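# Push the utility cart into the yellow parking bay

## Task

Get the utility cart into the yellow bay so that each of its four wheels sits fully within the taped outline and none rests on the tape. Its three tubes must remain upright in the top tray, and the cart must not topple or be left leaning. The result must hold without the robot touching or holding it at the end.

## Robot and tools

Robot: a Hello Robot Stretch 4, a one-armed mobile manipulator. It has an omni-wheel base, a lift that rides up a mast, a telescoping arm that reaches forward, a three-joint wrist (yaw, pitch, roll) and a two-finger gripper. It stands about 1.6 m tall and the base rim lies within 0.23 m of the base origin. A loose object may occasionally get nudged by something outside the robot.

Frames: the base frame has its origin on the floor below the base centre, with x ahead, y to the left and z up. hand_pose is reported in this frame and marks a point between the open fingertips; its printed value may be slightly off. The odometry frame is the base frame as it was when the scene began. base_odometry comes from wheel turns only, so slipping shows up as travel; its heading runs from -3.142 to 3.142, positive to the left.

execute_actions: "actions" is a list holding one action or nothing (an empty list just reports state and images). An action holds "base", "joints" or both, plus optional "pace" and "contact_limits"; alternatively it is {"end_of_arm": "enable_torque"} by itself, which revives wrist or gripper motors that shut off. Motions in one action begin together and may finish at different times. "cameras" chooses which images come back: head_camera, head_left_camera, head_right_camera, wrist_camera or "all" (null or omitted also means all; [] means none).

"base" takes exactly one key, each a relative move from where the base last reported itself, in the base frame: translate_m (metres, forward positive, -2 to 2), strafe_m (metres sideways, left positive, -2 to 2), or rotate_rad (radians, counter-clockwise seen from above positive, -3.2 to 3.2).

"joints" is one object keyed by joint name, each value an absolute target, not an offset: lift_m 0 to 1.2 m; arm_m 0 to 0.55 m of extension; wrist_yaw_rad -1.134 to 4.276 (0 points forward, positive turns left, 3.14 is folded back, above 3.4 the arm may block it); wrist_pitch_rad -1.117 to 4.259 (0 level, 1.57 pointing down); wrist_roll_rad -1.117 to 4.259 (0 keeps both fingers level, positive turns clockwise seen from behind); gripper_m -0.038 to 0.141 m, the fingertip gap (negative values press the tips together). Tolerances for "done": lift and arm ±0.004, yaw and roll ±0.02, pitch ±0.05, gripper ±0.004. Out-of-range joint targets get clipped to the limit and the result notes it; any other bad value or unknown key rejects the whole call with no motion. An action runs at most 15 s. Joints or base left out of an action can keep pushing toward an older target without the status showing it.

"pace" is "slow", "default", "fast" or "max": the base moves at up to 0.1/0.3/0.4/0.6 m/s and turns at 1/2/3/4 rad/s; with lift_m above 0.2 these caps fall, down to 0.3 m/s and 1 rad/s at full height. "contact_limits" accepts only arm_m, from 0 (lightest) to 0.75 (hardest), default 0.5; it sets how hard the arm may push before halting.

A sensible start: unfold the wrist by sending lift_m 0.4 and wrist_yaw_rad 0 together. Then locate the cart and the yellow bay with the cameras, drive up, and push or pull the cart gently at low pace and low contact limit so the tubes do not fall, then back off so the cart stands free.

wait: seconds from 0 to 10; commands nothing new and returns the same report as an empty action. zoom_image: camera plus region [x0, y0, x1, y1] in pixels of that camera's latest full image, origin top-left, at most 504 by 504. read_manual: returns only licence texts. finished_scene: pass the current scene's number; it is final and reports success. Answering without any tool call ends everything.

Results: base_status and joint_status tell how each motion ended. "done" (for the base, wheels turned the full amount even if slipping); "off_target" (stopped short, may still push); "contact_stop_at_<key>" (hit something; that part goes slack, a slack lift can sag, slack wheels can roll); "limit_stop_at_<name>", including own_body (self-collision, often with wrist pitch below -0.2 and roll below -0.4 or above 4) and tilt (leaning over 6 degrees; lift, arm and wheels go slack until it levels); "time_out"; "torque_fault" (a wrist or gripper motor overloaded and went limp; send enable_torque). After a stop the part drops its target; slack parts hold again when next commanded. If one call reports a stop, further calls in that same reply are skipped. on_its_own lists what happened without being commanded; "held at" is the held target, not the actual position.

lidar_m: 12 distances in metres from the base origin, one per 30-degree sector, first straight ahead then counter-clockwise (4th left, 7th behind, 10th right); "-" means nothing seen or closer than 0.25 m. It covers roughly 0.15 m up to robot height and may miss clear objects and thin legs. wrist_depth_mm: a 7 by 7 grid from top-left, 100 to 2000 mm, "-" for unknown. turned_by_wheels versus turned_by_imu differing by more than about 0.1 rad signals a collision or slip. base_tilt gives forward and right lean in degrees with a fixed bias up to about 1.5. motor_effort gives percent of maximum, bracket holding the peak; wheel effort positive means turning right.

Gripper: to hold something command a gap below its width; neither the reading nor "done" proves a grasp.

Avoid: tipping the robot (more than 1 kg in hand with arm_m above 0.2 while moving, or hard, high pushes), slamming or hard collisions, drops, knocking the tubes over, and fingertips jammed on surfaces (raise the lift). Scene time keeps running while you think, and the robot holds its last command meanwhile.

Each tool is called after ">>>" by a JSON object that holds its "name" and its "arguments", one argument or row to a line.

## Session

>>> {"name": "execute_actions", "arguments": {
  "actions": []
}}

Scene clock: 0.00 s.
base_odometry: x=+0.000 y=+0.000 heading=+0.000 (m, m, rad; odometry frame)
turned_by_wheels: +0.000 (rad since the last result)
turned_by_imu: +0.000 (rad since the last result)
base_tilt: forward=+0.4 right=+0.8 (deg)
lidar_m: 1.98 1.75 1.66 1.72 0.70 0.65 0.67 0.92 2.06 2.15 0.93 0.75
base_status: not commanded
joint_positions: lift_m=+0.211 arm_m=+0.002 wrist_yaw_rad=+3.196 wrist_pitch_rad=-0.008 wrist_roll_rad=-0.007 gripper_m=+0.057
joint_status: not commanded
motor_effort: lift_m=+19 arm_m=-1 wrist_yaw_rad=-1 wrist_pitch_rad=-7 wrist_roll_rad=+1 gripper_m=-3 wheel_0=+0 wheel_1=+0 wheel_2=+0 (%)
hand_pose: x=-0.1195 y=+0.0717 z=+0.3917 quat_wxyz=(-0.027, +0.004, -0.004, +1.000) (m; base frame)
wrist_depth_mm: - 138 138 1008 991 946 878 / - - 136 1366 1430 1336 1229 / - 111 136 1708 1576 1397 1229 / 138 134 160 1708 1537 1366 1229 / 212 - - 1756 1537 1366 1229 / 221 1499 198 1499 1430 1336 1229 / 224 904 1025 155 960 1138 1160
pictures: head_camera, head_left_camera, head_right_camera, wrist_camera
Images, in order (width x height): head_camera 420x560, head_left_camera 420x672, head_right_camera 420x672, wrist_camera 616x392.

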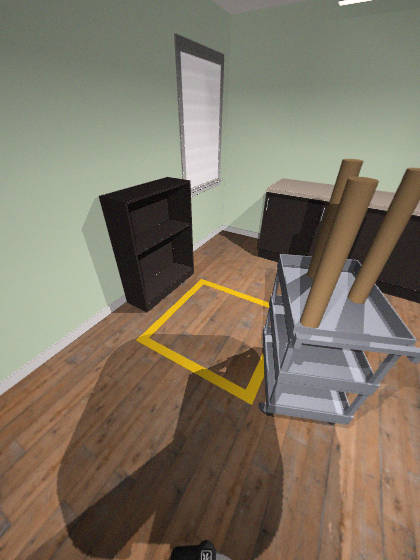

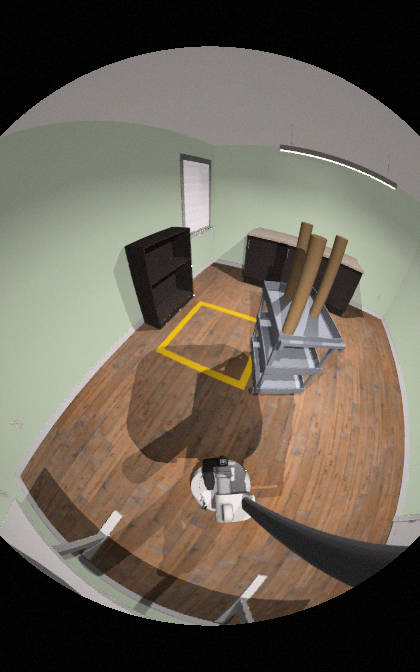

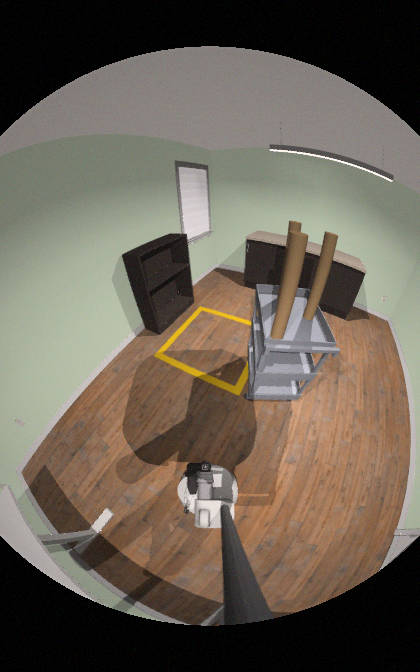

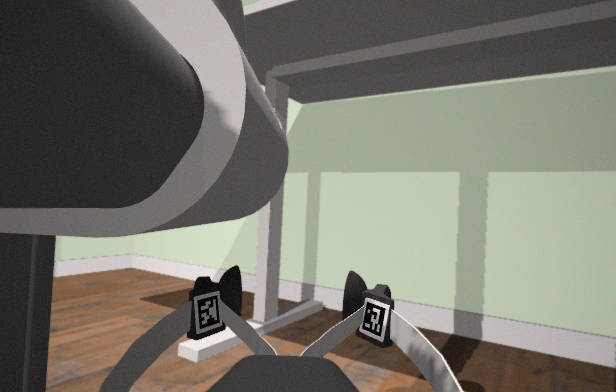

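>>> {"name": "execute_actions", "arguments": {
  "actions": [
    {"base":{"rotate_rad":-0.12},"joints":{"lift_m":0.668,"gripper_m":0.08},"pace":"fast"}
  ],
  "cameras": []
}}

>>> {"name": "execute_actions", "arguments": {
  "actions": [
    {"base":{"strafe_m":-0.40},"joints":{"wrist_yaw_rad":0,"wrist_roll_rad":1.57},"pace":"fast"}
  ],
  "cameras": ["head_camera","wrist_camera"]
}}

Scene clock: 17.83 s.
base_odometry: x=+0.000 y=+0.000 heading=-0.120 (m, m, rad; odometry frame)
turned_by_wheels: -0.120 (rad since the last result)
turned_by_imu: -0.117 (rad since the last result)
base_tilt: forward=+0.4 right=+0.9 (deg)
lidar_m: 0.97 1.80 1.66 1.69 0.72 0.65 0.67 0.83 2.05 2.11 2.60 0.77
base_status: done
joint_positions: lift_m=+0.668 arm_m=+0.002 wrist_yaw_rad=+3.196 wrist_pitch_rad=-0.008 wrist_roll_rad=-0.007 gripper_m=+0.080
joint_status: all done
motor_effort: lift_m=+21(23) arm_m=-1(1) wrist_yaw_rad=+3(1) wrist_pitch_rad=-7(7) wrist_roll_rad=+0(0) gripper_m=-6(1) wheel_0=-1(7) wheel_1=-2(8) wheel_2=-2(8) (%)
hand_pose: x=-0.1195 y=+0.0717 z=+0.8483 quat_wxyz=(-0.027, +0.004, -0.004, +1.000) (m; base frame)
wrist_depth_mm: - 138 138 1661 1537 1397 1281 / - - 136 1661 1537 1397 1281 / - 111 136 1708 1499 1397 1281 / 138 133 160 1118 1464 960 878 / 212 - 1756 1661 1576 1366 1229 / 222 - 213 1618 215 1397 1229 / 225 1808 1499 151 1464 1336 1255
pictures: none
No camera images: the call's "cameras" was empty. Leave "cameras" out to get every camera's image.

Scene clock: 20.23 s.
base_odometry: x=-0.048 y=-0.397 heading=-0.120 (m, m, rad; odometry frame)
turned_by_wheels: +0.000 (rad since the last result)
turned_by_imu: +0.001 (rad since the last result)
base_tilt: forward=+0.5 right=+0.6 (deg)
lidar_m: 0.70 2.04 2.03 2.06 0.90 0.79 0.82 1.85 1.70 1.72 2.15 0.74
base_status: done
joint_positions: lift_m=+0.668 arm_m=+0.002 wrist_yaw_rad=+0.000 wrist_pitch_rad=-0.008 wrist_roll_rad=+1.570 gripper_m=+0.080
joint_status: all done
motor_effort: lift_m=+21(21) arm_m=-1(1) wrist_yaw_rad=+3(5) wrist_pitch_rad=-7(7) wrist_roll_rad=+1(4) gripper_m=+1(2) wheel_0=+0(11) wheel_1=+2(11) wheel_2=-1(1) (%)
hand_pose: x=+0.4618 y=-0.0873 z=+0.8483 quat_wxyz=(+0.707, +0.707, -0.003, +0.003) (m; base frame)
wrist_depth_mm: - - - - - 1756 1205 / - - - - - 1708 1182 / 1756 - - 544 - 707 569 / - - - 549 1160 750 715 / - - - 549 1182 741 866 / 603 603 213 549 213 723 878 / - - - 151 - 559 798
pictures: head_camera, wrist_camera
Images, in order (width x height): head_camera 420x560, wrist_camera 616x392.

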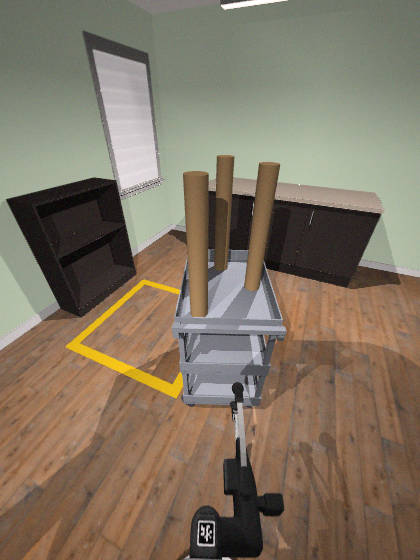

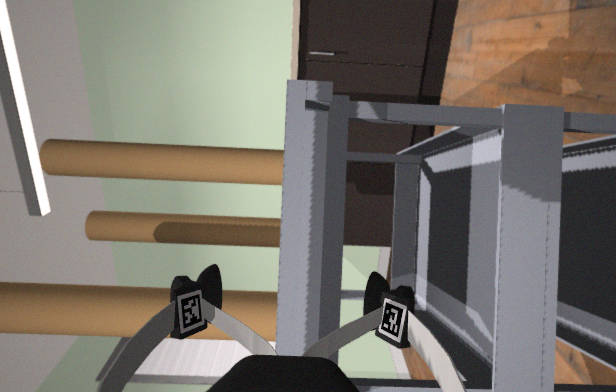

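Tray .549 → target about .27.

>>> {"name": "execute_actions", "arguments": {
  "actions": [
    {"base":{"translate_m":0.275}}
  ],
  "cameras": ["wrist_camera"]
}}

>>> {"name": "execute_actions", "arguments": {
  "actions": [
    {"joints":{"gripper_m":-0.01}}
  ],
  "cameras": ["wrist_camera"]
}}

>>> {"name": "execute_actions", "arguments": {
  "actions": [
    {"base":{"strafe_m":-0.17},"pace":"slow"}
  ],
  "cameras": ["head_camera"]
}}

Scene clock: 31.23 s.
base_odometry: x=+0.225 y=-0.430 heading=-0.120 (m, m, rad; odometry frame)
turned_by_wheels: +0.000 (rad since the last result)
turned_by_imu: +0.002 (rad since the last result)
base_tilt: forward=+0.5 right=+0.7 (deg)
lidar_m: 0.43 0.47 1.94 1.96 1.16 1.06 1.07 1.96 1.81 1.82 2.29 0.47
base_status: done
joint_positions: lift_m=+0.668 arm_m=+0.002 wrist_yaw_rad=+0.000 wrist_pitch_rad=-0.008 wrist_roll_rad=+1.570 gripper_m=+0.080
joint_status: not commanded
motor_effort: lift_m=+21(21) arm_m=-1(1) wrist_yaw_rad=-1(1) wrist_pitch_rad=-6(7) wrist_roll_rad=+1(0) gripper_m=-1(3) wheel_0=-1(6) wheel_1=+0(5) wheel_2=+0(10) (%)
hand_pose: x=+0.4617 y=-0.0874 z=+0.8483 quat_wxyz=(+0.707, +0.707, -0.003, +0.003) (m; base frame)
wrist_depth_mm: - - - 212 273 283 285 / - - - 210 273 1756 496 / 549 554 554 211 273 723 530 / - - - 271 891 750 521 / 732 741 750 270 878 732 517 / - - 209 270 214 732 512 / 353 343 366 150 271 640 504
pictures: wrist_camera
Images, in order (width x height): wrist_camera 616x392.

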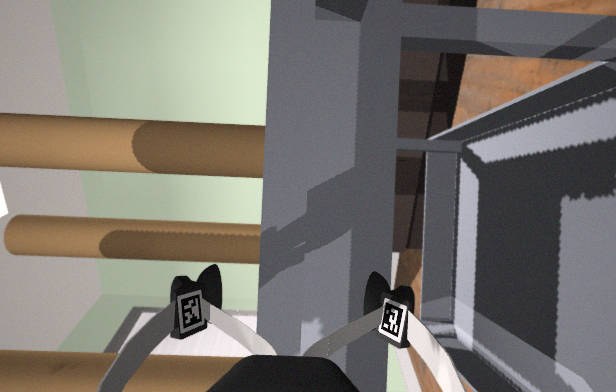

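Scene clock: 32.90 s.
base_odometry: x=+0.225 y=-0.430 heading=-0.120 (m, m, rad; odometry frame)
turned_by_wheels: +0.000 (rad since the last result)
turned_by_imu: +0.001 (rad since the last result)
base_tilt: forward=+0.4 right=+0.8 (deg)
lidar_m: 0.42 0.44 1.93 1.96 1.19 1.07 1.07 1.97 1.80 1.84 2.29 0.47
base_status: not commanded
joint_positions: lift_m=+0.668 arm_m=+0.002 wrist_yaw_rad=+0.002 wrist_pitch_rad=-0.015 wrist_roll_rad=+1.570 gripper_m=-0.009
joint_status: all done
motor_effort: lift_m=+19(21) arm_m=-1(1) wrist_yaw_rad=-4(6) wrist_pitch_rad=+14(14) wrist_roll_rad=+1(1) gripper_m=-20(15) wheel_0=+0(1) wheel_1=+0(0) wheel_2=+1(1) (%)
hand_pose: x=+0.4619 y=-0.0868 z=+0.8505 quat_wxyz=(+0.707, +0.707, -0.005, +0.006) (m; base frame)
wrist_depth_mm: - - - 204 265 272 273 / - - - 204 265 1808 539 / 544 544 549 264 264 732 539 / - - - 204 265 768 530 / 741 741 750 204 265 759 530 / - - 198 202 264 759 525 / 349 161 353 202 265 647 521
pictures: wrist_camera
Images, in order (width x height): wrist_camera 616x392.

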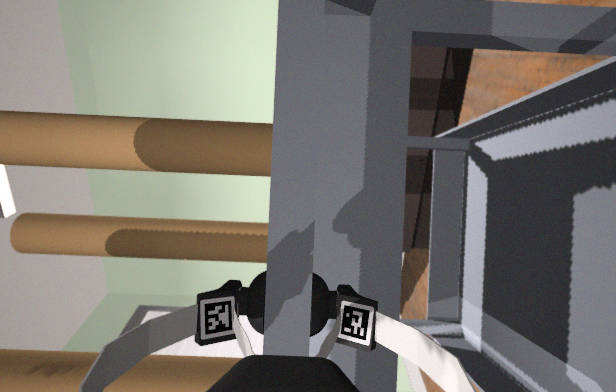

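Scene clock: 35.73 s.
base_odometry: x=+0.205 y=-0.599 heading=-0.120 (m, m, rad; odometry frame)
turned_by_wheels: +0.000 (rad since the last result)
turned_by_imu: +0.002 (rad since the last result)
base_tilt: forward=+0.5 right=+0.7 (deg)
lidar_m: 0.41 0.38 1.92 2.10 1.25 1.13 1.15 1.78 1.65 1.68 2.08 0.47
base_status: done
joint_positions: lift_m=+0.668 arm_m=+0.002 wrist_yaw_rad=+0.004 wrist_pitch_rad=-0.014 wrist_roll_rad=+1.570 gripper_m=-0.009
joint_status: not commanded
motor_effort: lift_m=+19(19) arm_m=-1(1) wrist_yaw_rad=-12(18) wrist_pitch_rad=+12(13) wrist_roll_rad=+1(1) gripper_m=-18(20) wheel_0=+5(9) wheel_1=+1(5) wheel_2=+0(0) (%)
hand_pose: x=+0.4621 y=-0.0862 z=+0.8504 quat_wxyz=(+0.707, +0.707, -0.004, +0.007) (m; base frame)
wrist_depth_mm: - - - 257 1808 1708 1255 / - - - 301 319 324 330 / - - - 289 1983 1756 500 / 564 569 569 276 289 715 530 / - - - 213 276 759 525 / 707 715 189 202 265 750 517 / - - - 196 251 661 517
pictures: head_camera
Images, in order (width x height): head_camera 420x560.

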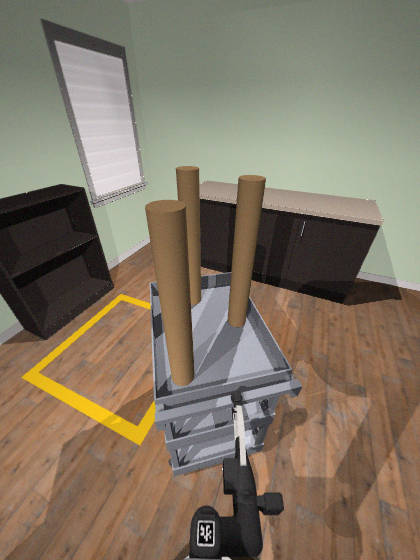

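>>> {"name": "execute_actions", "arguments": {
  "actions": [
    {"base":{"rotate_rad":0.28},"pace":"slow"}
  ],
  "cameras": ["head_camera"]
}}

>>> {"name": "execute_actions", "arguments": {
  "actions": [
    {"base":{"strafe_m":-0.29},"pace":"slow"}
  ],
  "cameras": ["head_camera"]
}}

>>> {"name": "execute_actions", "arguments": {
  "actions": [
    {"base":{"rotate_rad":0.28},"pace":"slow"}
  ],
  "cameras": []
}}

>>> {"name": "execute_actions", "arguments": {
  "actions": [
    {"base":{"strafe_m":-0.29},"pace":"slow"}
  ],
  "cameras": []
}}

>>> {"name": "execute_actions", "arguments": {
  "actions": [
    {"base":{"rotate_rad":0.21},"pace":"slow"}
  ]
}}

Scene clock: 42.13 s.
base_odometry: x=+0.205 y=-0.599 heading=+0.159 (m, m, rad; odometry frame)
turned_by_wheels: +0.279 (rad since the last result)
turned_by_imu: +0.276 (rad since the last result)
base_tilt: forward=+0.4 right=+0.8 (deg)
lidar_m: 0.45 0.49 2.09 1.44 1.14 1.12 2.09 1.67 1.65 1.79 2.20 0.44
base_status: done
joint_positions: lift_m=+0.668 arm_m=+0.002 wrist_yaw_rad=-0.003 wrist_pitch_rad=-0.014 wrist_roll_rad=+1.570 gripper_m=-0.009
joint_status: not commanded
motor_effort: lift_m=+19(19) arm_m=-1(1) wrist_yaw_rad=+9(44) wrist_pitch_rad=+12(12) wrist_roll_rad=+1(1) gripper_m=-19(21) wheel_0=-2(11) wheel_1=-2(5) wheel_2=-4(13) (%)
hand_pose: x=+0.4615 y=-0.0882 z=+0.8503 quat_wxyz=(+0.707, +0.707, -0.006, +0.004) (m; base frame)
wrist_depth_mm: - - - 174 230 1661 500 / 508 508 517 180 237 759 539 / - - - 185 245 788 535 / 723 732 732 191 252 778 530 / - - - 196 263 759 525 / - - 189 202 266 707 525 / 351 351 353 205 274 609 508
pictures: head_camera
Images, in order (width x height): head_camera 420x560.

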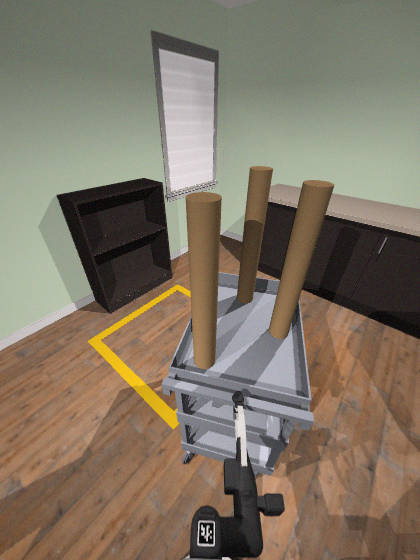

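Scene clock: 46.17 s.
base_odometry: x=+0.251 y=-0.885 heading=+0.160 (m, m, rad; odometry frame)
turned_by_wheels: +0.000 (rad since the last result)
turned_by_imu: +0.002 (rad since the last result)
base_tilt: forward=+0.5 right=+0.7 (deg)
lidar_m: 0.40 0.39 2.33 1.68 1.33 1.32 1.76 1.43 1.43 1.55 2.02 0.48
base_status: done
joint_positions: lift_m=+0.668 arm_m=+0.002 wrist_yaw_rad=+0.005 wrist_pitch_rad=-0.014 wrist_roll_rad=+1.570 gripper_m=-0.009
joint_status: not commanded
motor_effort: lift_m=+19(19) arm_m=-1(1) wrist_yaw_rad=-13(15) wrist_pitch_rad=+12(12) wrist_roll_rad=+1(1) gripper_m=-19(21) wheel_0=+3(9) wheel_1=+0(6) wheel_2=+0(3) (%)
hand_pose: x=+0.4622 y=-0.0859 z=+0.8503 quat_wxyz=(+0.707, +0.707, -0.003, +0.007) (m; base frame)
wrist_depth_mm: - - - 247 1618 1661 1255 / - - - 296 304 320 317 / - - - 285 294 1756 496 / 554 564 559 219 282 723 530 / - - - 211 273 768 525 / 715 715 190 202 265 750 521 / - - - 196 251 654 517
pictures: head_camera
Images, in order (width x height): head_camera 420x560.

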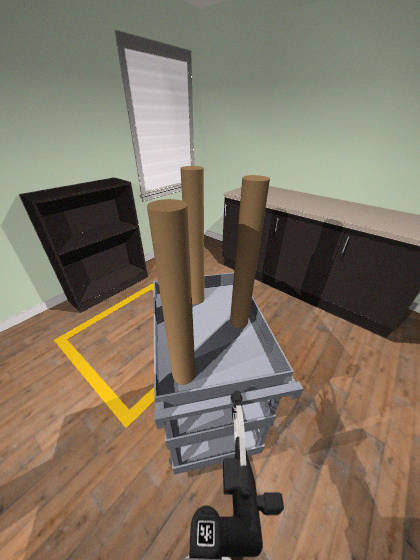

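Scene clock: 47.50 s.
base_odometry: x=+0.251 y=-0.885 heading=+0.439 (m, m, rad; odometry frame)
turned_by_wheels: +0.279 (rad since the last result)
turned_by_imu: +0.275 (rad since the last result)
base_tilt: forward=+0.5 right=+0.8 (deg)
lidar_m: 0.45 0.51 2.36 1.43 1.32 2.14 1.54 1.42 1.45 1.83 2.00 0.45
base_status: done
joint_positions: lift_m=+0.668 arm_m=+0.002 wrist_yaw_rad=-0.003 wrist_pitch_rad=-0.014 wrist_roll_rad=+1.570 gripper_m=-0.009
joint_status: not commanded
motor_effort: lift_m=+19(19) arm_m=-1(1) wrist_yaw_rad=+8(42) wrist_pitch_rad=+12(12) wrist_roll_rad=+0(1) gripper_m=-19(19) wheel_0=-4(10) wheel_1=-2(6) wheel_2=-2(13) (%)
hand_pose: x=+0.4615 y=-0.0882 z=+0.8503 quat_wxyz=(+0.707, +0.707, -0.006, +0.004) (m; base frame)
wrist_depth_mm: - - - 170 225 1863 539 / 500 504 504 176 234 778 544 / - - - 183 242 768 539 / - 759 741 189 251 768 535 / - - - 196 262 750 530 / 389 - 188 202 265 707 521 / 351 351 353 204 277 597 504
pictures: none
No camera images: the call's "cameras" was empty. Leave "cameras" out to get every camera's image.

Scene clock: 51.53 s.
base_odometry: x=+0.374 y=-1.147 heading=+0.439 (m, m, rad; odometry frame)
turned_by_wheels: +0.000 (rad since the last result)
turned_by_imu: +0.003 (rad since the last result)
base_tilt: forward=+0.5 right=+0.8 (deg)
lidar_m: 0.41 0.40 2.52 1.68 1.54 2.01 1.35 1.25 1.28 1.59 1.76 0.46
base_status: done
joint_positions: lift_m=+0.668 arm_m=+0.002 wrist_yaw_rad=+0.005 wrist_pitch_rad=-0.014 wrist_roll_rad=+1.570 gripper_m=-0.009
joint_status: not commanded
on_its_own: wrist_yaw_rad is at rest, and its effort (-14) is outside its rest range (-13 to +13)
motor_effort: lift_m=+19(19) arm_m=-1(1) wrist_yaw_rad=-14(17) wrist_pitch_rad=+12(12) wrist_roll_rad=+1(1) gripper_m=-21(19) wheel_0=+5(10) wheel_1=+0(4) wheel_2=+1(2) (%)
hand_pose: x=+0.4622 y=-0.0858 z=+0.8503 quat_wxyz=(+0.707, +0.707, -0.003, +0.007) (m; base frame)
wrist_depth_mm: - - - 245 1576 1618 1229 / - - - 293 301 324 319 / - - - 282 290 1756 504 / 559 564 569 217 282 750 530 / - - - 211 272 759 530 / 707 707 190 202 265 741 521 / - - - 196 252 661 521
pictures: none
No camera images: the call's "cameras" was empty. Leave "cameras" out to get every camera's image.

Scene clock: 52.77 s.
base_odometry: x=+0.374 y=-1.147 heading=+0.649 (m, m, rad; odometry frame)
turned_by_wheels: +0.209 (rad since the last result)
turned_by_imu: +0.206 (rad since the last result)
base_tilt: forward=+0.5 right=+0.9 (deg)
lidar_m: 0.44 0.48 2.01 1.59 1.55 1.60 1.27 1.24 1.34 2.00 1.74 0.44
base_status: done
joint_positions: lift_m=+0.668 arm_m=+0.002 wrist_yaw_rad=-0.005 wrist_pitch_rad=-0.014 wrist_roll_rad=+1.570 gripper_m=-0.009
joint_status: not commanded
motor_effort: lift_m=+19(19) arm_m=-1(1) wrist_yaw_rad=+13(40) wrist_pitch_rad=+12(12) wrist_roll_rad=+0(0) gripper_m=-22(21) wheel_0=-4(10) wheel_1=-2(5) wheel_2=-3(13) (%)
hand_pose: x=+0.4613 y=-0.0887 z=+0.8503 quat_wxyz=(+0.707, +0.707, -0.007, +0.003) (m; base frame)
wrist_depth_mm: - - - 184 241 1576 404 / 525 544 - 188 248 820 517 / - 554 544 191 252 778 535 / 741 732 741 195 257 778 535 / - - - 198 259 759 525 / - - 189 201 263 715 525 / 345 342 349 203 268 621 517
pictures: head_camera, head_left_camera, head_right_camera, wrist_camera
Images, in order (width x height): head_camera 420x560, head_left_camera 420x672, head_right_camera 420x672, wrist_camera 616x392.

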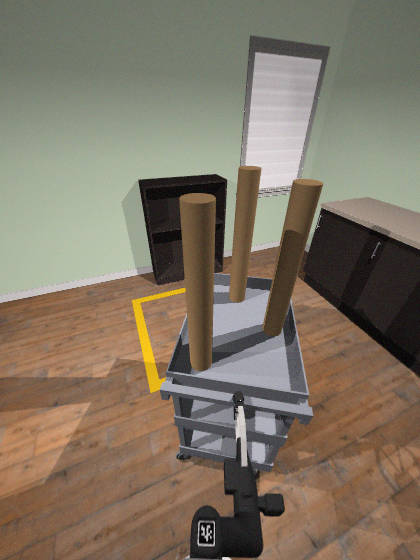

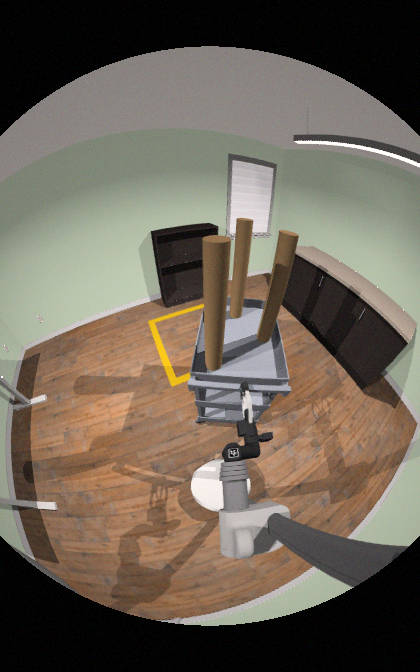

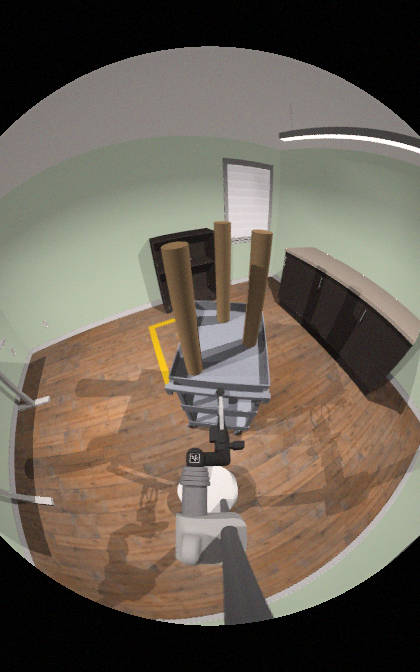

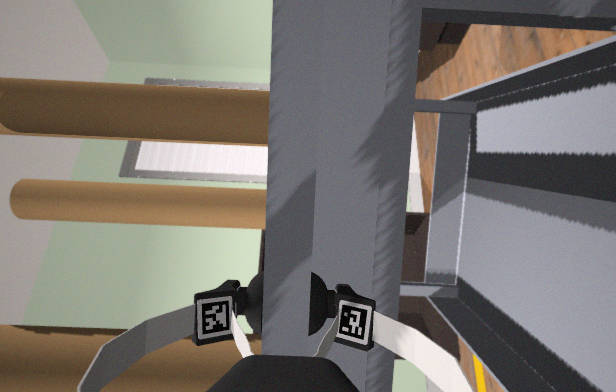

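>>> {"name": "execute_actions", "arguments": {
  "actions": [
    {"base":{"strafe_m":-0.25},"pace":"slow"}
  ],
  "cameras": []
}}

>>> {"name": "execute_actions", "arguments": {
  "actions": [
    {"base":{"rotate_rad":0.28},"pace":"slow"}
  ],
  "cameras": []
}}

>>> {"name": "execute_actions", "arguments": {
  "actions": [
    {"base":{"strafe_m":-0.26},"pace":"slow"}
  ],
  "cameras": []
}}

>>> {"name": "execute_actions", "arguments": {
  "actions": [
    {"base":{"rotate_rad":0.15},"pace":"slow"}
  ],
  "cameras": ["head_camera"]
}}

>>> {"name": "execute_actions", "arguments": {
  "actions": [
    {"base":{"translate_m":0.4},"pace":"slow"}
  ]
}}

Scene clock: 63.30 s.
base_odometry: x=+0.525 y=-1.346 heading=+0.649 (m, m, rad; odometry frame)
turned_by_wheels: +0.000 (rad since the last result)
turned_by_imu: +0.003 (rad since the last result)
base_tilt: forward=+0.4 right=+0.7 (deg)
lidar_m: 0.39 0.39 2.35 1.82 1.79 1.50 1.17 1.15 1.24 1.84 1.52 0.48
base_status: done
joint_positions: lift_m=+0.668 arm_m=+0.002 wrist_yaw_rad=+0.005 wrist_pitch_rad=-0.014 wrist_roll_rad=+1.570 gripper_m=-0.009
joint_status: not commanded
on_its_own: wrist_yaw_rad is at rest, and its effort (-15) is outside its rest range (-13 to +13)
motor_effort: lift_m=+19(19) arm_m=-1(1) wrist_yaw_rad=-15(17) wrist_pitch_rad=+11(11) wrist_roll_rad=+1(0) gripper_m=-21(18) wheel_0=+3(9) wheel_1=-2(5) wheel_2=+3(4) (%)
hand_pose: x=+0.4622 y=-0.0860 z=+0.8503 quat_wxyz=(+0.707, +0.707, -0.003, +0.007) (m; base frame)
wrist_depth_mm: - - - 246 1576 1618 1255 / - - - 296 304 319 315 / - - - 283 293 1756 492 / 554 564 564 219 282 723 530 / - - - 211 274 768 525 / 707 707 190 202 265 741 521 / - - - 196 251 654 521
pictures: none
No camera images: the call's "cameras" was empty. Leave "cameras" out to get every camera's image.

Scene clock: 64.63 s.
base_odometry: x=+0.525 y=-1.346 heading=+0.929 (m, m, rad; odometry frame)
turned_by_wheels: +0.279 (rad since the last result)
turned_by_imu: +0.275 (rad since the last result)
base_tilt: forward=+0.5 right=+0.8 (deg)
lidar_m: 0.44 0.51 1.94 1.80 1.91 1.28 1.16 1.17 1.45 1.51 1.55 0.43
base_status: done
joint_positions: lift_m=+0.668 arm_m=+0.002 wrist_yaw_rad=-0.003 wrist_pitch_rad=-0.014 wrist_roll_rad=+1.570 gripper_m=-0.009
joint_status: not commanded
motor_effort: lift_m=+19(19) arm_m=-1(1) wrist_yaw_rad=+9(42) wrist_pitch_rad=+11(12) wrist_roll_rad=+0(1) gripper_m=-15(22) wheel_0=-3(8) wheel_1=-2(6) wheel_2=-3(13) (%)
hand_pose: x=+0.4615 y=-0.0882 z=+0.8503 quat_wxyz=(+0.707, +0.707, -0.006, +0.004) (m; base frame)
wrist_depth_mm: - - - 169 225 1863 530 / 500 500 500 176 233 788 544 / - - - 182 243 768 535 / - - 741 189 250 778 530 / - - - 195 262 759 535 / 392 - 185 201 265 699 525 / 353 351 353 204 276 597 504
pictures: none
No camera images: the call's "cameras" was empty. Leave "cameras" out to get every camera's image.

Scene clock: 68.37 s.
base_odometry: x=+0.733 y=-1.502 heading=+0.929 (m, m, rad; odometry frame)
turned_by_wheels: +0.000 (rad since the last result)
turned_by_imu: +0.002 (rad since the last result)
base_tilt: forward=+0.6 right=+0.7 (deg)
lidar_m: 0.39 0.42 2.23 2.03 1.81 1.24 1.11 1.12 1.42 1.27 1.29 0.48
base_status: done
joint_positions: lift_m=+0.668 arm_m=+0.002 wrist_yaw_rad=+0.005 wrist_pitch_rad=-0.014 wrist_roll_rad=+1.570 gripper_m=-0.009
joint_status: not commanded
motor_effort: lift_m=+19(19) arm_m=-1(1) wrist_yaw_rad=-12(16) wrist_pitch_rad=+11(12) wrist_roll_rad=+0(1) gripper_m=-21(19) wheel_0=+4(9) wheel_1=-2(6) wheel_2=+1(2) (%)
hand_pose: x=+0.4622 y=-0.0860 z=+0.8503 quat_wxyz=(+0.707, +0.707, -0.003, +0.007) (m; base frame)
wrist_depth_mm: - - - 223 289 1499 1160 / - - - 277 283 1576 442 / - - - 273 278 1576 525 / 564 569 564 210 273 768 530 / 732 750 - 206 267 768 525 / - - 190 202 263 750 521 / - 349 - 197 255 654 517
pictures: none
No camera images: the call's "cameras" was empty. Leave "cameras" out to get every camera's image.

Scene clock: 69.43 s.
base_odometry: x=+0.733 y=-1.502 heading=+1.078 (m, m, rad; odometry frame)
turned_by_wheels: +0.149 (rad since the last result)
turned_by_imu: +0.147 (rad since the last result)
base_tilt: forward=+0.4 right=+0.7 (deg)
lidar_m: 0.41 0.47 2.13 2.05 1.59 1.17 1.12 1.16 1.62 1.28 1.33 0.44
base_status: done
joint_positions: lift_m=+0.668 arm_m=+0.002 wrist_yaw_rad=-0.004 wrist_pitch_rad=-0.014 wrist_roll_rad=+1.570 gripper_m=-0.009
joint_status: not commanded
motor_effort: lift_m=+19(19) arm_m=-1(1) wrist_yaw_rad=+12(37) wrist_pitch_rad=+11(11) wrist_roll_rad=+0(1) gripper_m=-18(21) wheel_0=-4(10) wheel_1=-3(6) wheel_2=-5(12) (%)
hand_pose: x=+0.4614 y=-0.0885 z=+0.8503 quat_wxyz=(+0.707, +0.707, -0.006, +0.004) (m; base frame)
wrist_depth_mm: - - - 186 245 272 266 / - - - 190 248 1537 508 / 544 539 539 191 252 778 544 / 741 732 750 195 256 768 530 / - - - 199 260 759 530 / - - 189 201 263 732 521 / 345 343 347 202 268 621 521
pictures: head_camera
Images, in order (width x height): head_camera 420x560.

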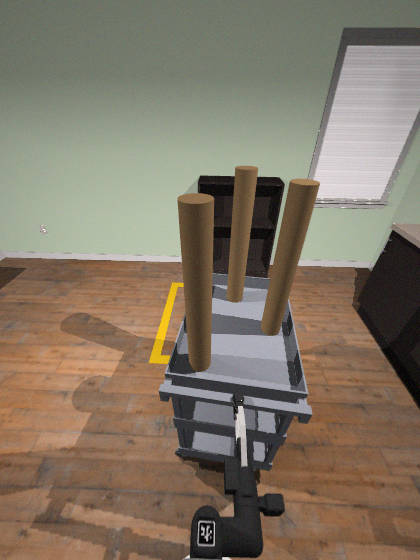

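Scene clock: 74.70 s.
base_odometry: x=+0.922 y=-1.150 heading=+1.078 (m, m, rad; odometry frame)
turned_by_wheels: +0.000 (rad since the last result)
turned_by_imu: +0.002 (rad since the last result)
base_tilt: forward=+0.5 right=+0.8 (deg)
lidar_m: 0.46 0.54 2.10 2.04 2.10 1.57 1.52 1.60 1.33 1.27 1.32 0.41
base_status: done
joint_positions: lift_m=+0.668 arm_m=+0.002 wrist_yaw_rad=-0.003 wrist_pitch_rad=-0.014 wrist_roll_rad=+1.570 gripper_m=-0.010
joint_status: not commanded
motor_effort: lift_m=+19(19) arm_m=-1(1) wrist_yaw_rad=+12(14) wrist_pitch_rad=+12(12) wrist_roll_rad=+0(1) gripper_m=-18(24) wheel_0=+1(6) wheel_1=+3(6) wheel_2=-5(11) (%)
hand_pose: x=+0.4615 y=-0.0884 z=+0.8503 quat_wxyz=(+0.707, +0.707, -0.006, +0.004) (m; base frame)
wrist_depth_mm: 469 473 477 153 206 750 530 / 1983 1983 500 160 216 788 539 / 707 723 723 170 227 778 535 / 1983 1921 1983 180 242 768 535 / 1983 - 1983 190 259 723 525 / 370 375 188 200 266 683 525 / 373 362 368 204 286 1430 484
pictures: head_camera, head_left_camera, head_right_camera, wrist_camera
Images, in order (width x height): head_camera 420x560, head_left_camera 420x672, head_right_camera 420x672, wrist_camera 616x392.

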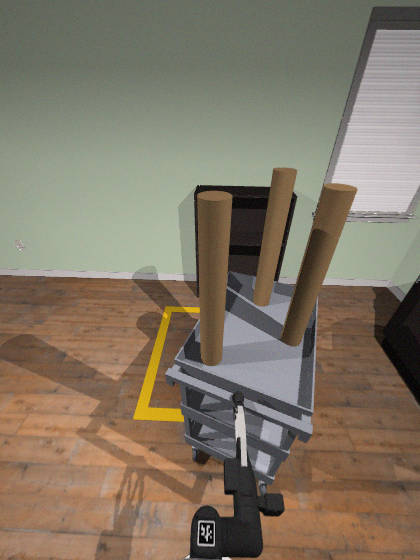

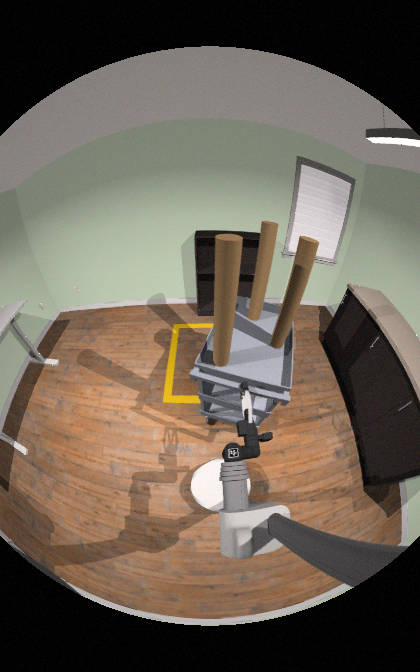

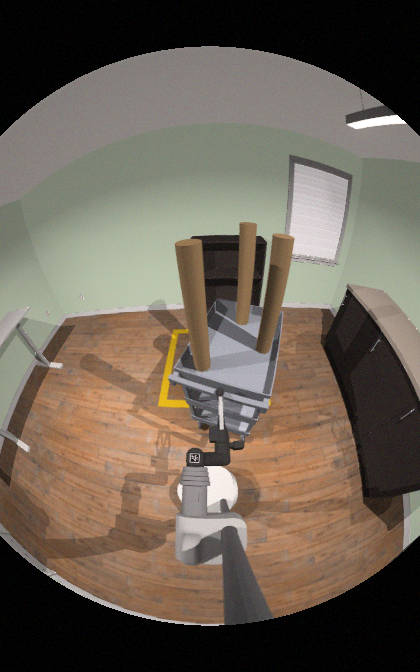

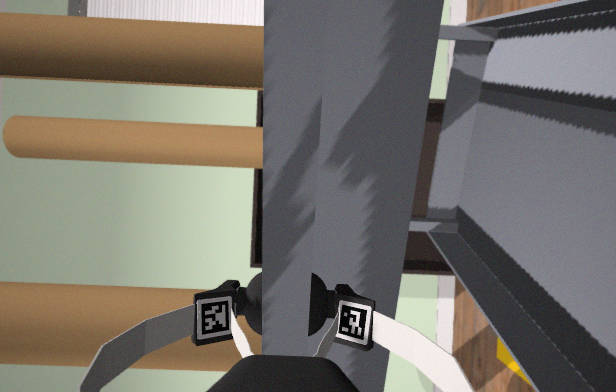

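>>> {"name": "execute_actions", "arguments": {
  "actions": [
    {"base":{"strafe_m":-0.29},"pace":"slow"}
  ],
  "cameras": ["head_camera"]
}}

>>> {"name": "execute_actions", "arguments": {
  "actions": [
    {"base":{"translate_m":0.25},"pace":"slow"}
  ],
  "cameras": ["head_camera"]
}}

Scene clock: 85.33 s.
base_odometry: x=+1.178 y=-1.287 heading=+1.078 (m, m, rad; odometry frame)
turned_by_wheels: +0.000 (rad since the last result)
turned_by_imu: +0.004 (rad since the last result)
base_tilt: forward=+0.5 right=+0.7 (deg)
lidar_m: 0.41 0.43 2.41 2.33 2.15 1.59 1.53 1.61 1.00 0.99 1.04 0.47
base_status: done
joint_positions: lift_m=+0.668 arm_m=+0.002 wrist_yaw_rad=+0.005 wrist_pitch_rad=-0.014 wrist_roll_rad=+1.570 gripper_m=-0.009
joint_status: not commanded
motor_effort: lift_m=+19(19) arm_m=-1(1) wrist_yaw_rad=-12(19) wrist_pitch_rad=+12(11) wrist_roll_rad=+0(1) gripper_m=-18(22) wheel_0=+5(9) wheel_1=-1(5) wheel_2=+1(4) (%)
hand_pose: x=+0.4622 y=-0.0860 z=+0.8503 quat_wxyz=(+0.707, +0.707, -0.003, +0.007) (m; base frame)
wrist_depth_mm: - 1983 1983 208 272 279 281 / 1983 1983 1983 267 270 1661 480 / 544 554 569 265 268 778 530 / 1983 1983 1983 203 265 768 539 / 732 732 723 202 263 768 530 / 1983 - 190 199 260 750 525 / 1983 342 1229 198 257 647 512
pictures: head_camera
Images, in order (width x height): head_camera 420x560.

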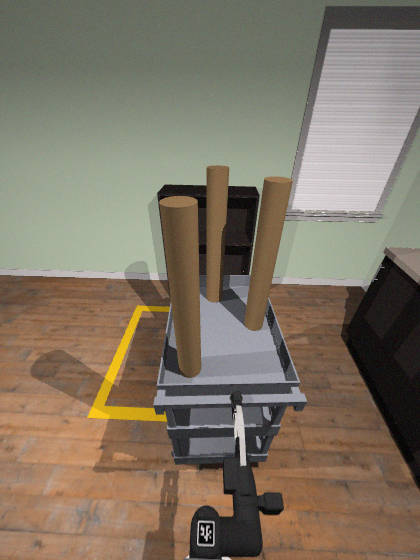

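Scene clock: 89.10 s.
base_odometry: x=+1.296 y=-1.067 heading=+1.078 (m, m, rad; odometry frame)
turned_by_wheels: +0.000 (rad since the last result)
turned_by_imu: +0.001 (rad since the last result)
base_tilt: forward=+0.3 right=+0.8 (deg)
lidar_m: 0.43 0.44 2.40 2.33 2.46 1.85 1.79 1.86 1.03 1.00 1.06 0.47
base_status: done
joint_positions: lift_m=+0.668 arm_m=+0.002 wrist_yaw_rad=-0.004 wrist_pitch_rad=-0.014 wrist_roll_rad=+1.570 gripper_m=-0.010
joint_status: not commanded
on_its_own: wrist_yaw_rad is at rest, and its effort (+14) is outside its rest range (-13 to +13)
motor_effort: lift_m=+19(19) arm_m=-1(1) wrist_yaw_rad=+14(12) wrist_pitch_rad=+11(12) wrist_roll_rad=+0(0) gripper_m=-20(19) wheel_0=+0(7) wheel_1=+2(5) wheel_2=-6(11) (%)
hand_pose: x=+0.4614 y=-0.0886 z=+0.8503 quat_wxyz=(+0.707, +0.707, -0.006, +0.004) (m; base frame)
wrist_depth_mm: 1808 1756 1808 197 258 265 266 / 1756 1708 1756 257 258 1756 544 / 539 539 549 198 258 750 535 / 1756 1756 1808 198 258 759 530 / 1808 741 732 199 259 759 530 / 1756 1756 189 200 259 750 525 / 353 338 357 200 259 647 521
pictures: head_camera
Images, in order (width x height): head_camera 420x560.

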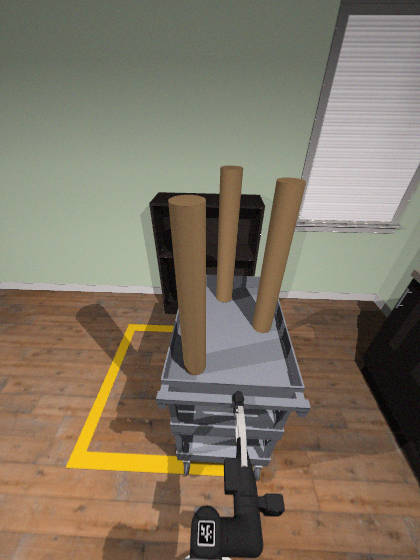

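>>> {"name": "execute_actions", "arguments": {
  "actions": [
    {"base":{"strafe_m":0.2},"pace":"slow"}
  ],
  "cameras": []
}}

>>> {"name": "execute_actions", "arguments": {
  "actions": [
    {"base":{"translate_m":-0.3},"pace":"slow"}
  ],
  "cameras": ["head_camera"]
}}

>>> {"name": "execute_actions", "arguments": {
  "actions": [
    {"base":{"strafe_m":0.12},"pace":"slow"}
  ],
  "cameras": []
}}

>>> {"name": "execute_actions", "arguments": {
  "actions": [
    {"base":{"translate_m":-0.3},"pace":"slow"}
  ],
  "cameras": ["head_camera","wrist_camera"]
}}

Scene clock: 104.97 s.
base_odometry: x=+1.120 y=-0.972 heading=+1.077 (m, m, rad; odometry frame)
turned_by_wheels: +0.000 (rad since the last result)
turned_by_imu: +0.001 (rad since the last result)
base_tilt: forward=+0.5 right=+0.7 (deg)
lidar_m: 0.46 0.54 2.21 2.12 2.46 1.86 1.76 1.87 1.23 1.19 1.26 0.43
base_status: done
joint_positions: lift_m=+0.668 arm_m=+0.002 wrist_yaw_rad=-0.003 wrist_pitch_rad=-0.014 wrist_roll_rad=+1.570 gripper_m=-0.009
joint_status: not commanded
motor_effort: lift_m=+19(19) arm_m=-1(1) wrist_yaw_rad=+11(24) wrist_pitch_rad=+11(11) wrist_roll_rad=+1(0) gripper_m=-17(19) wheel_0=-4(11) wheel_1=+0(6) wheel_2=-1(5) (%)
hand_pose: x=+0.4615 y=-0.0883 z=+0.8503 quat_wxyz=(+0.707, +0.707, -0.006, +0.004) (m; base frame)
wrist_depth_mm: 477 484 1756 155 208 778 521 / 512 504 500 162 219 788 544 / 707 723 723 170 229 778 535 / 1756 1808 1756 181 243 768 535 / 1756 1756 1808 191 259 741 525 / 373 382 185 200 266 668 525 / 368 359 366 205 286 1464 492
pictures: none
No camera images: the call's "cameras" was empty. Leave "cameras" out to get every camera's image.

Scene clock: 109.23 s.
base_odometry: x=+0.978 y=-1.236 heading=+1.077 (m, m, rad; odometry frame)
turned_by_wheels: +0.000 (rad since the last result)
turned_by_imu: +0.002 (rad since the last result)
base_tilt: forward=+0.4 right=+0.8 (deg)
lidar_m: 0.45 0.49 2.20 2.12 2.08 1.54 1.47 1.55 1.24 1.19 1.25 0.43
base_status: done
joint_positions: lift_m=+0.668 arm_m=+0.002 wrist_yaw_rad=+0.005 wrist_pitch_rad=-0.014 wrist_roll_rad=+1.570 gripper_m=-0.009
joint_status: not commanded
motor_effort: lift_m=+19(19) arm_m=-1(1) wrist_yaw_rad=-12(13) wrist_pitch_rad=+11(11) wrist_roll_rad=+1(1) gripper_m=-20(21) wheel_0=-1(9) wheel_1=-1(6) wheel_2=+4(10) (%)
hand_pose: x=+0.4622 y=-0.0861 z=+0.8503 quat_wxyz=(+0.707, +0.707, -0.003, +0.007) (m; base frame)
wrist_depth_mm: - - - 169 224 1708 521 / 504 504 504 174 231 788 539 / - - - 181 240 778 539 / - 741 732 187 248 768 535 / - - - 194 260 759 530 / - - 197 199 264 699 521 / 351 349 355 204 274 603 504
pictures: head_camera
Images, in order (width x height): head_camera 420x560.

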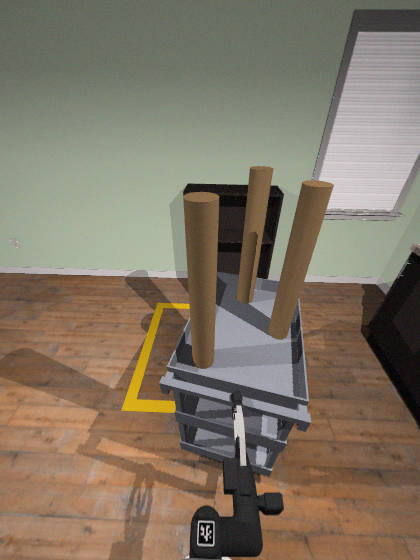

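Scene clock: 111.57 s.
base_odometry: x=+0.872 y=-1.180 heading=+1.077 (m, m, rad; odometry frame)
turned_by_wheels: +0.000 (rad since the last result)
turned_by_imu: +0.000 (rad since the last result)
base_tilt: forward=+0.4 right=+0.8 (deg)
lidar_m: 0.47 0.55 2.09 2.00 2.05 1.54 1.47 1.54 1.39 1.31 1.38 0.42
base_status: done
joint_positions: lift_m=+0.668 arm_m=+0.002 wrist_yaw_rad=-0.005 wrist_pitch_rad=-0.014 wrist_roll_rad=+1.570 gripper_m=-0.009
joint_status: not commanded
on_its_own: wrist_yaw_rad is at rest, and its effort (+16) is outside its rest range (-13 to +13)
motor_effort: lift_m=+19(19) arm_m=-1(1) wrist_yaw_rad=+16(21) wrist_pitch_rad=+12(11) wrist_roll_rad=-1(1) gripper_m=-24(22) wheel_0=-6(10) wheel_1=+2(5) wheel_2=-2(3) (%)
hand_pose: x=+0.4613 y=-0.0889 z=+0.8503 quat_wxyz=(+0.707, +0.707, -0.007, +0.003) (m; base frame)
wrist_depth_mm: 462 462 469 148 202 732 535 / - - - 156 212 778 539 / 699 715 723 166 224 798 535 / - - - 178 241 768 535 / - - - 190 260 715 530 / 370 377 189 200 267 668 521 / - 366 373 205 293 1537 488
pictures: none
No camera images: the call's "cameras" was empty. Leave "cameras" out to get every camera's image.

Scene clock: 115.87 s.
base_odometry: x=+0.730 y=-1.444 heading=+1.077 (m, m, rad; odometry frame)
turned_by_wheels: +0.000 (rad since the last result)
turned_by_imu: +0.002 (rad since the last result)
base_tilt: forward=+0.5 right=+0.8 (deg)
lidar_m: 0.45 0.50 2.09 2.00 1.65 1.23 1.17 1.23 1.68 1.30 1.38 0.43
base_status: done
joint_positions: lift_m=+0.668 arm_m=+0.002 wrist_yaw_rad=+0.004 wrist_pitch_rad=-0.014 wrist_roll_rad=+1.570 gripper_m=-0.009
joint_status: not commanded
motor_effort: lift_m=+19(19) arm_m=-1(1) wrist_yaw_rad=-11(15) wrist_pitch_rad=+11(11) wrist_roll_rad=+1(0) gripper_m=-17(18) wheel_0=-1(8) wheel_1=-3(5) wheel_2=+4(9) (%)
hand_pose: x=+0.4621 y=-0.0861 z=+0.8503 quat_wxyz=(+0.707, +0.707, -0.003, +0.007) (m; base frame)
wrist_depth_mm: - - - 163 217 1863 544 / 496 500 496 169 227 778 539 / - - - 177 237 768 539 / - - - 185 247 778 530 / - - - 193 260 741 525 / 382 387 198 200 265 699 521 / 355 355 359 202 278 1430 504
pictures: head_camera, wrist_camera
Images, in order (width x height): head_camera 420x560, wrist_camera 616x392.

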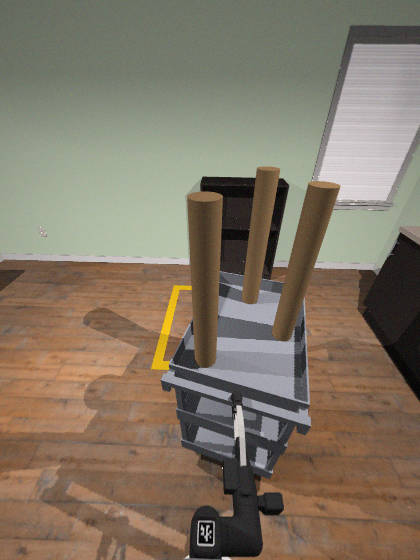

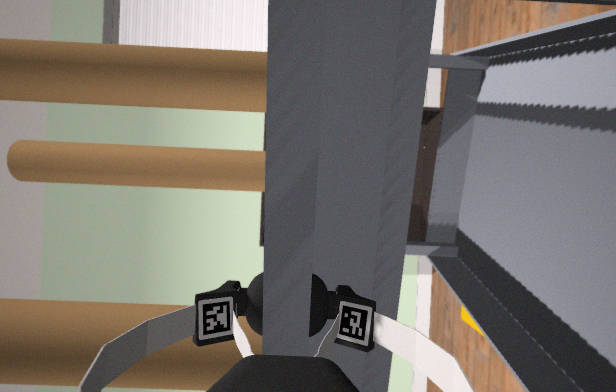

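>>> {"name": "execute_actions", "arguments": {
  "actions": [
    {"base":{"strafe_m":-0.2},"pace":"slow"}
  ],
  "cameras": []
}}

>>> {"name": "execute_actions", "arguments": {
  "actions": [
    {"base":{"rotate_rad":0.13},"pace":"slow"}
  ],
  "cameras": []
}}

>>> {"name": "execute_actions", "arguments": {
  "actions": [
    {"base":{"strafe_m":-0.15},"pace":"slow"}
  ],
  "cameras": ["head_camera"]
}}

>>> {"name": "execute_actions", "arguments": {
  "actions": [
    {"base":{"translate_m":0.3},"pace":"slow"}
  ],
  "cameras": ["head_camera"]
}}

Scene clock: 127.37 s.
base_odometry: x=+0.906 y=-1.538 heading=+1.077 (m, m, rad; odometry frame)
turned_by_wheels: +0.000 (rad since the last result)
turned_by_imu: +0.003 (rad since the last result)
base_tilt: forward=+0.4 right=+0.8 (deg)
lidar_m: 0.42 0.42 2.30 2.24 1.67 1.23 1.18 1.23 1.69 1.09 1.16 0.46
base_status: done
joint_positions: lift_m=+0.668 arm_m=+0.002 wrist_yaw_rad=+0.003 wrist_pitch_rad=-0.014 wrist_roll_rad=+1.570 gripper_m=-0.010
joint_status: not commanded
motor_effort: lift_m=+19(19) arm_m=-1(1) wrist_yaw_rad=-8(22) wrist_pitch_rad=+11(12) wrist_roll_rad=+1(1) gripper_m=-19(20) wheel_0=+3(10) wheel_1=-1(6) wheel_2=+0(4) (%)
hand_pose: x=+0.4621 y=-0.0864 z=+0.8503 quat_wxyz=(+0.707, +0.707, -0.004, +0.006) (m; base frame)
wrist_depth_mm: - - - 206 266 276 277 / - - - 264 266 1808 496 / 539 544 549 262 265 732 535 / - - - 202 264 768 530 / 723 732 732 200 263 759 530 / - - 189 198 259 750 521 / - 338 - 198 257 654 517
pictures: none
No camera images: the call's "cameras" was empty. Leave "cameras" out to get every camera's image.

Scene clock: 128.37 s.
base_odometry: x=+0.906 y=-1.538 heading=+1.206 (m, m, rad; odometry frame)
turned_by_wheels: +0.129 (rad since the last result)
turned_by_imu: +0.127 (rad since the last result)
base_tilt: forward=+0.4 right=+0.7 (deg)
lidar_m: 0.44 0.49 2.24 2.21 1.49 1.19 1.17 1.28 1.77 1.10 1.22 0.45
base_status: done
joint_positions: lift_m=+0.668 arm_m=+0.002 wrist_yaw_rad=-0.002 wrist_pitch_rad=-0.014 wrist_roll_rad=+1.570 gripper_m=-0.009
joint_status: not commanded
motor_effort: lift_m=+19(19) arm_m=-1(1) wrist_yaw_rad=+8(38) wrist_pitch_rad=+11(12) wrist_roll_rad=+1(1) gripper_m=-16(17) wheel_0=-3(8) wheel_1=-3(7) wheel_2=-4(11) (%)
hand_pose: x=+0.4616 y=-0.0881 z=+0.8503 quat_wxyz=(+0.707, +0.707, -0.006, +0.004) (m; base frame)
wrist_depth_mm: - - - 176 233 1576 449 / 512 508 521 180 239 788 530 / - - - 186 245 788 539 / 741 732 741 190 251 768 535 / - - - 195 258 750 525 / - - 189 198 262 715 521 / 345 342 347 201 268 609 517
pictures: none
No camera images: the call's "cameras" was empty. Leave "cameras" out to get every camera's image.

Scene clock: 131.00 s.
base_odometry: x=+1.046 y=-1.592 heading=+1.207 (m, m, rad; odometry frame)
turned_by_wheels: +0.000 (rad since the last result)
turned_by_imu: +0.002 (rad since the last result)
base_tilt: forward=+0.5 right=+0.7 (deg)
lidar_m: 0.40 0.44 2.40 2.36 1.51 1.21 1.20 1.30 1.64 0.94 1.06 0.46
base_status: done
joint_positions: lift_m=+0.668 arm_m=+0.002 wrist_yaw_rad=+0.005 wrist_pitch_rad=-0.014 wrist_roll_rad=+1.570 gripper_m=-0.009
joint_status: not commanded
on_its_own: wrist_yaw_rad is at rest, and its effort (-14) is outside its rest range (-13 to +13)
motor_effort: lift_m=+19(19) arm_m=-1(1) wrist_yaw_rad=-14(15) wrist_pitch_rad=+11(12) wrist_roll_rad=+0(0) gripper_m=-16(21) wheel_0=+4(8) wheel_1=-2(7) wheel_2=+1(4) (%)
hand_pose: x=+0.4622 y=-0.0859 z=+0.8503 quat_wxyz=(+0.707, +0.707, -0.003, +0.007) (m; base frame)
wrist_depth_mm: - - - 204 266 273 274 / - - - 263 265 1808 500 / 544 544 549 262 264 759 539 / - - - 201 262 759 535 / 732 741 741 200 260 759 525 / - - 190 198 258 759 521 / 366 340 - 198 257 654 517
pictures: head_camera
Images, in order (width x height): head_camera 420x560.

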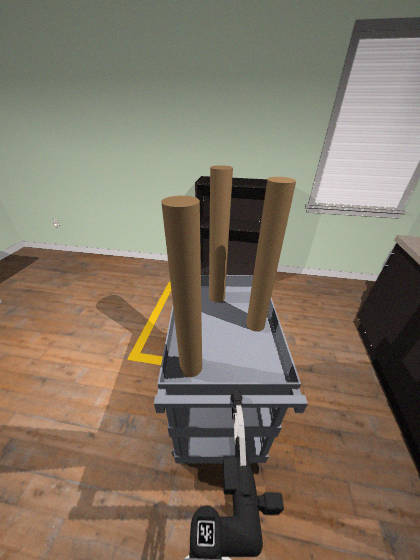

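Scene clock: 135.30 s.
base_odometry: x=+1.153 y=-1.312 heading=+1.207 (m, m, rad; odometry frame)
turned_by_wheels: +0.000 (rad since the last result)
turned_by_imu: +0.001 (rad since the last result)
base_tilt: forward=+0.4 right=+0.7 (deg)
lidar_m: 0.39 0.39 2.33 2.31 1.88 1.52 1.49 1.64 1.01 1.00 1.11 0.48
base_status: done
joint_positions: lift_m=+0.668 arm_m=+0.002 wrist_yaw_rad=-0.003 wrist_pitch_rad=-0.014 wrist_roll_rad=+1.570 gripper_m=-0.010
joint_status: not commanded
motor_effort: lift_m=+19(19) arm_m=-1(1) wrist_yaw_rad=+8(14) wrist_pitch_rad=+11(12) wrist_roll_rad=+0(1) gripper_m=-17(20) wheel_0=+2(7) wheel_1=+4(6) wheel_2=-5(10) (%)
hand_pose: x=+0.4615 y=-0.0882 z=+0.8503 quat_wxyz=(+0.707, +0.707, -0.006, +0.004) (m; base frame)
wrist_depth_mm: 1921 1921 1863 244 1921 1661 1229 / 1983 1921 1983 290 298 319 314 / - 1921 - 278 287 1661 488 / 554 564 564 213 278 723 525 / - - - 208 270 750 530 / 707 699 189 198 260 750 521 / - - - 192 247 654 521
pictures: head_camera
Images, in order (width x height): head_camera 420x560.

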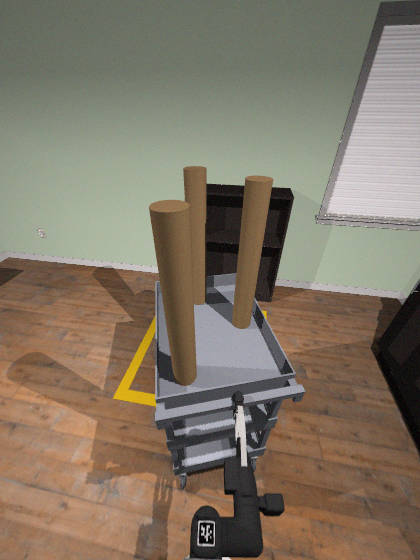

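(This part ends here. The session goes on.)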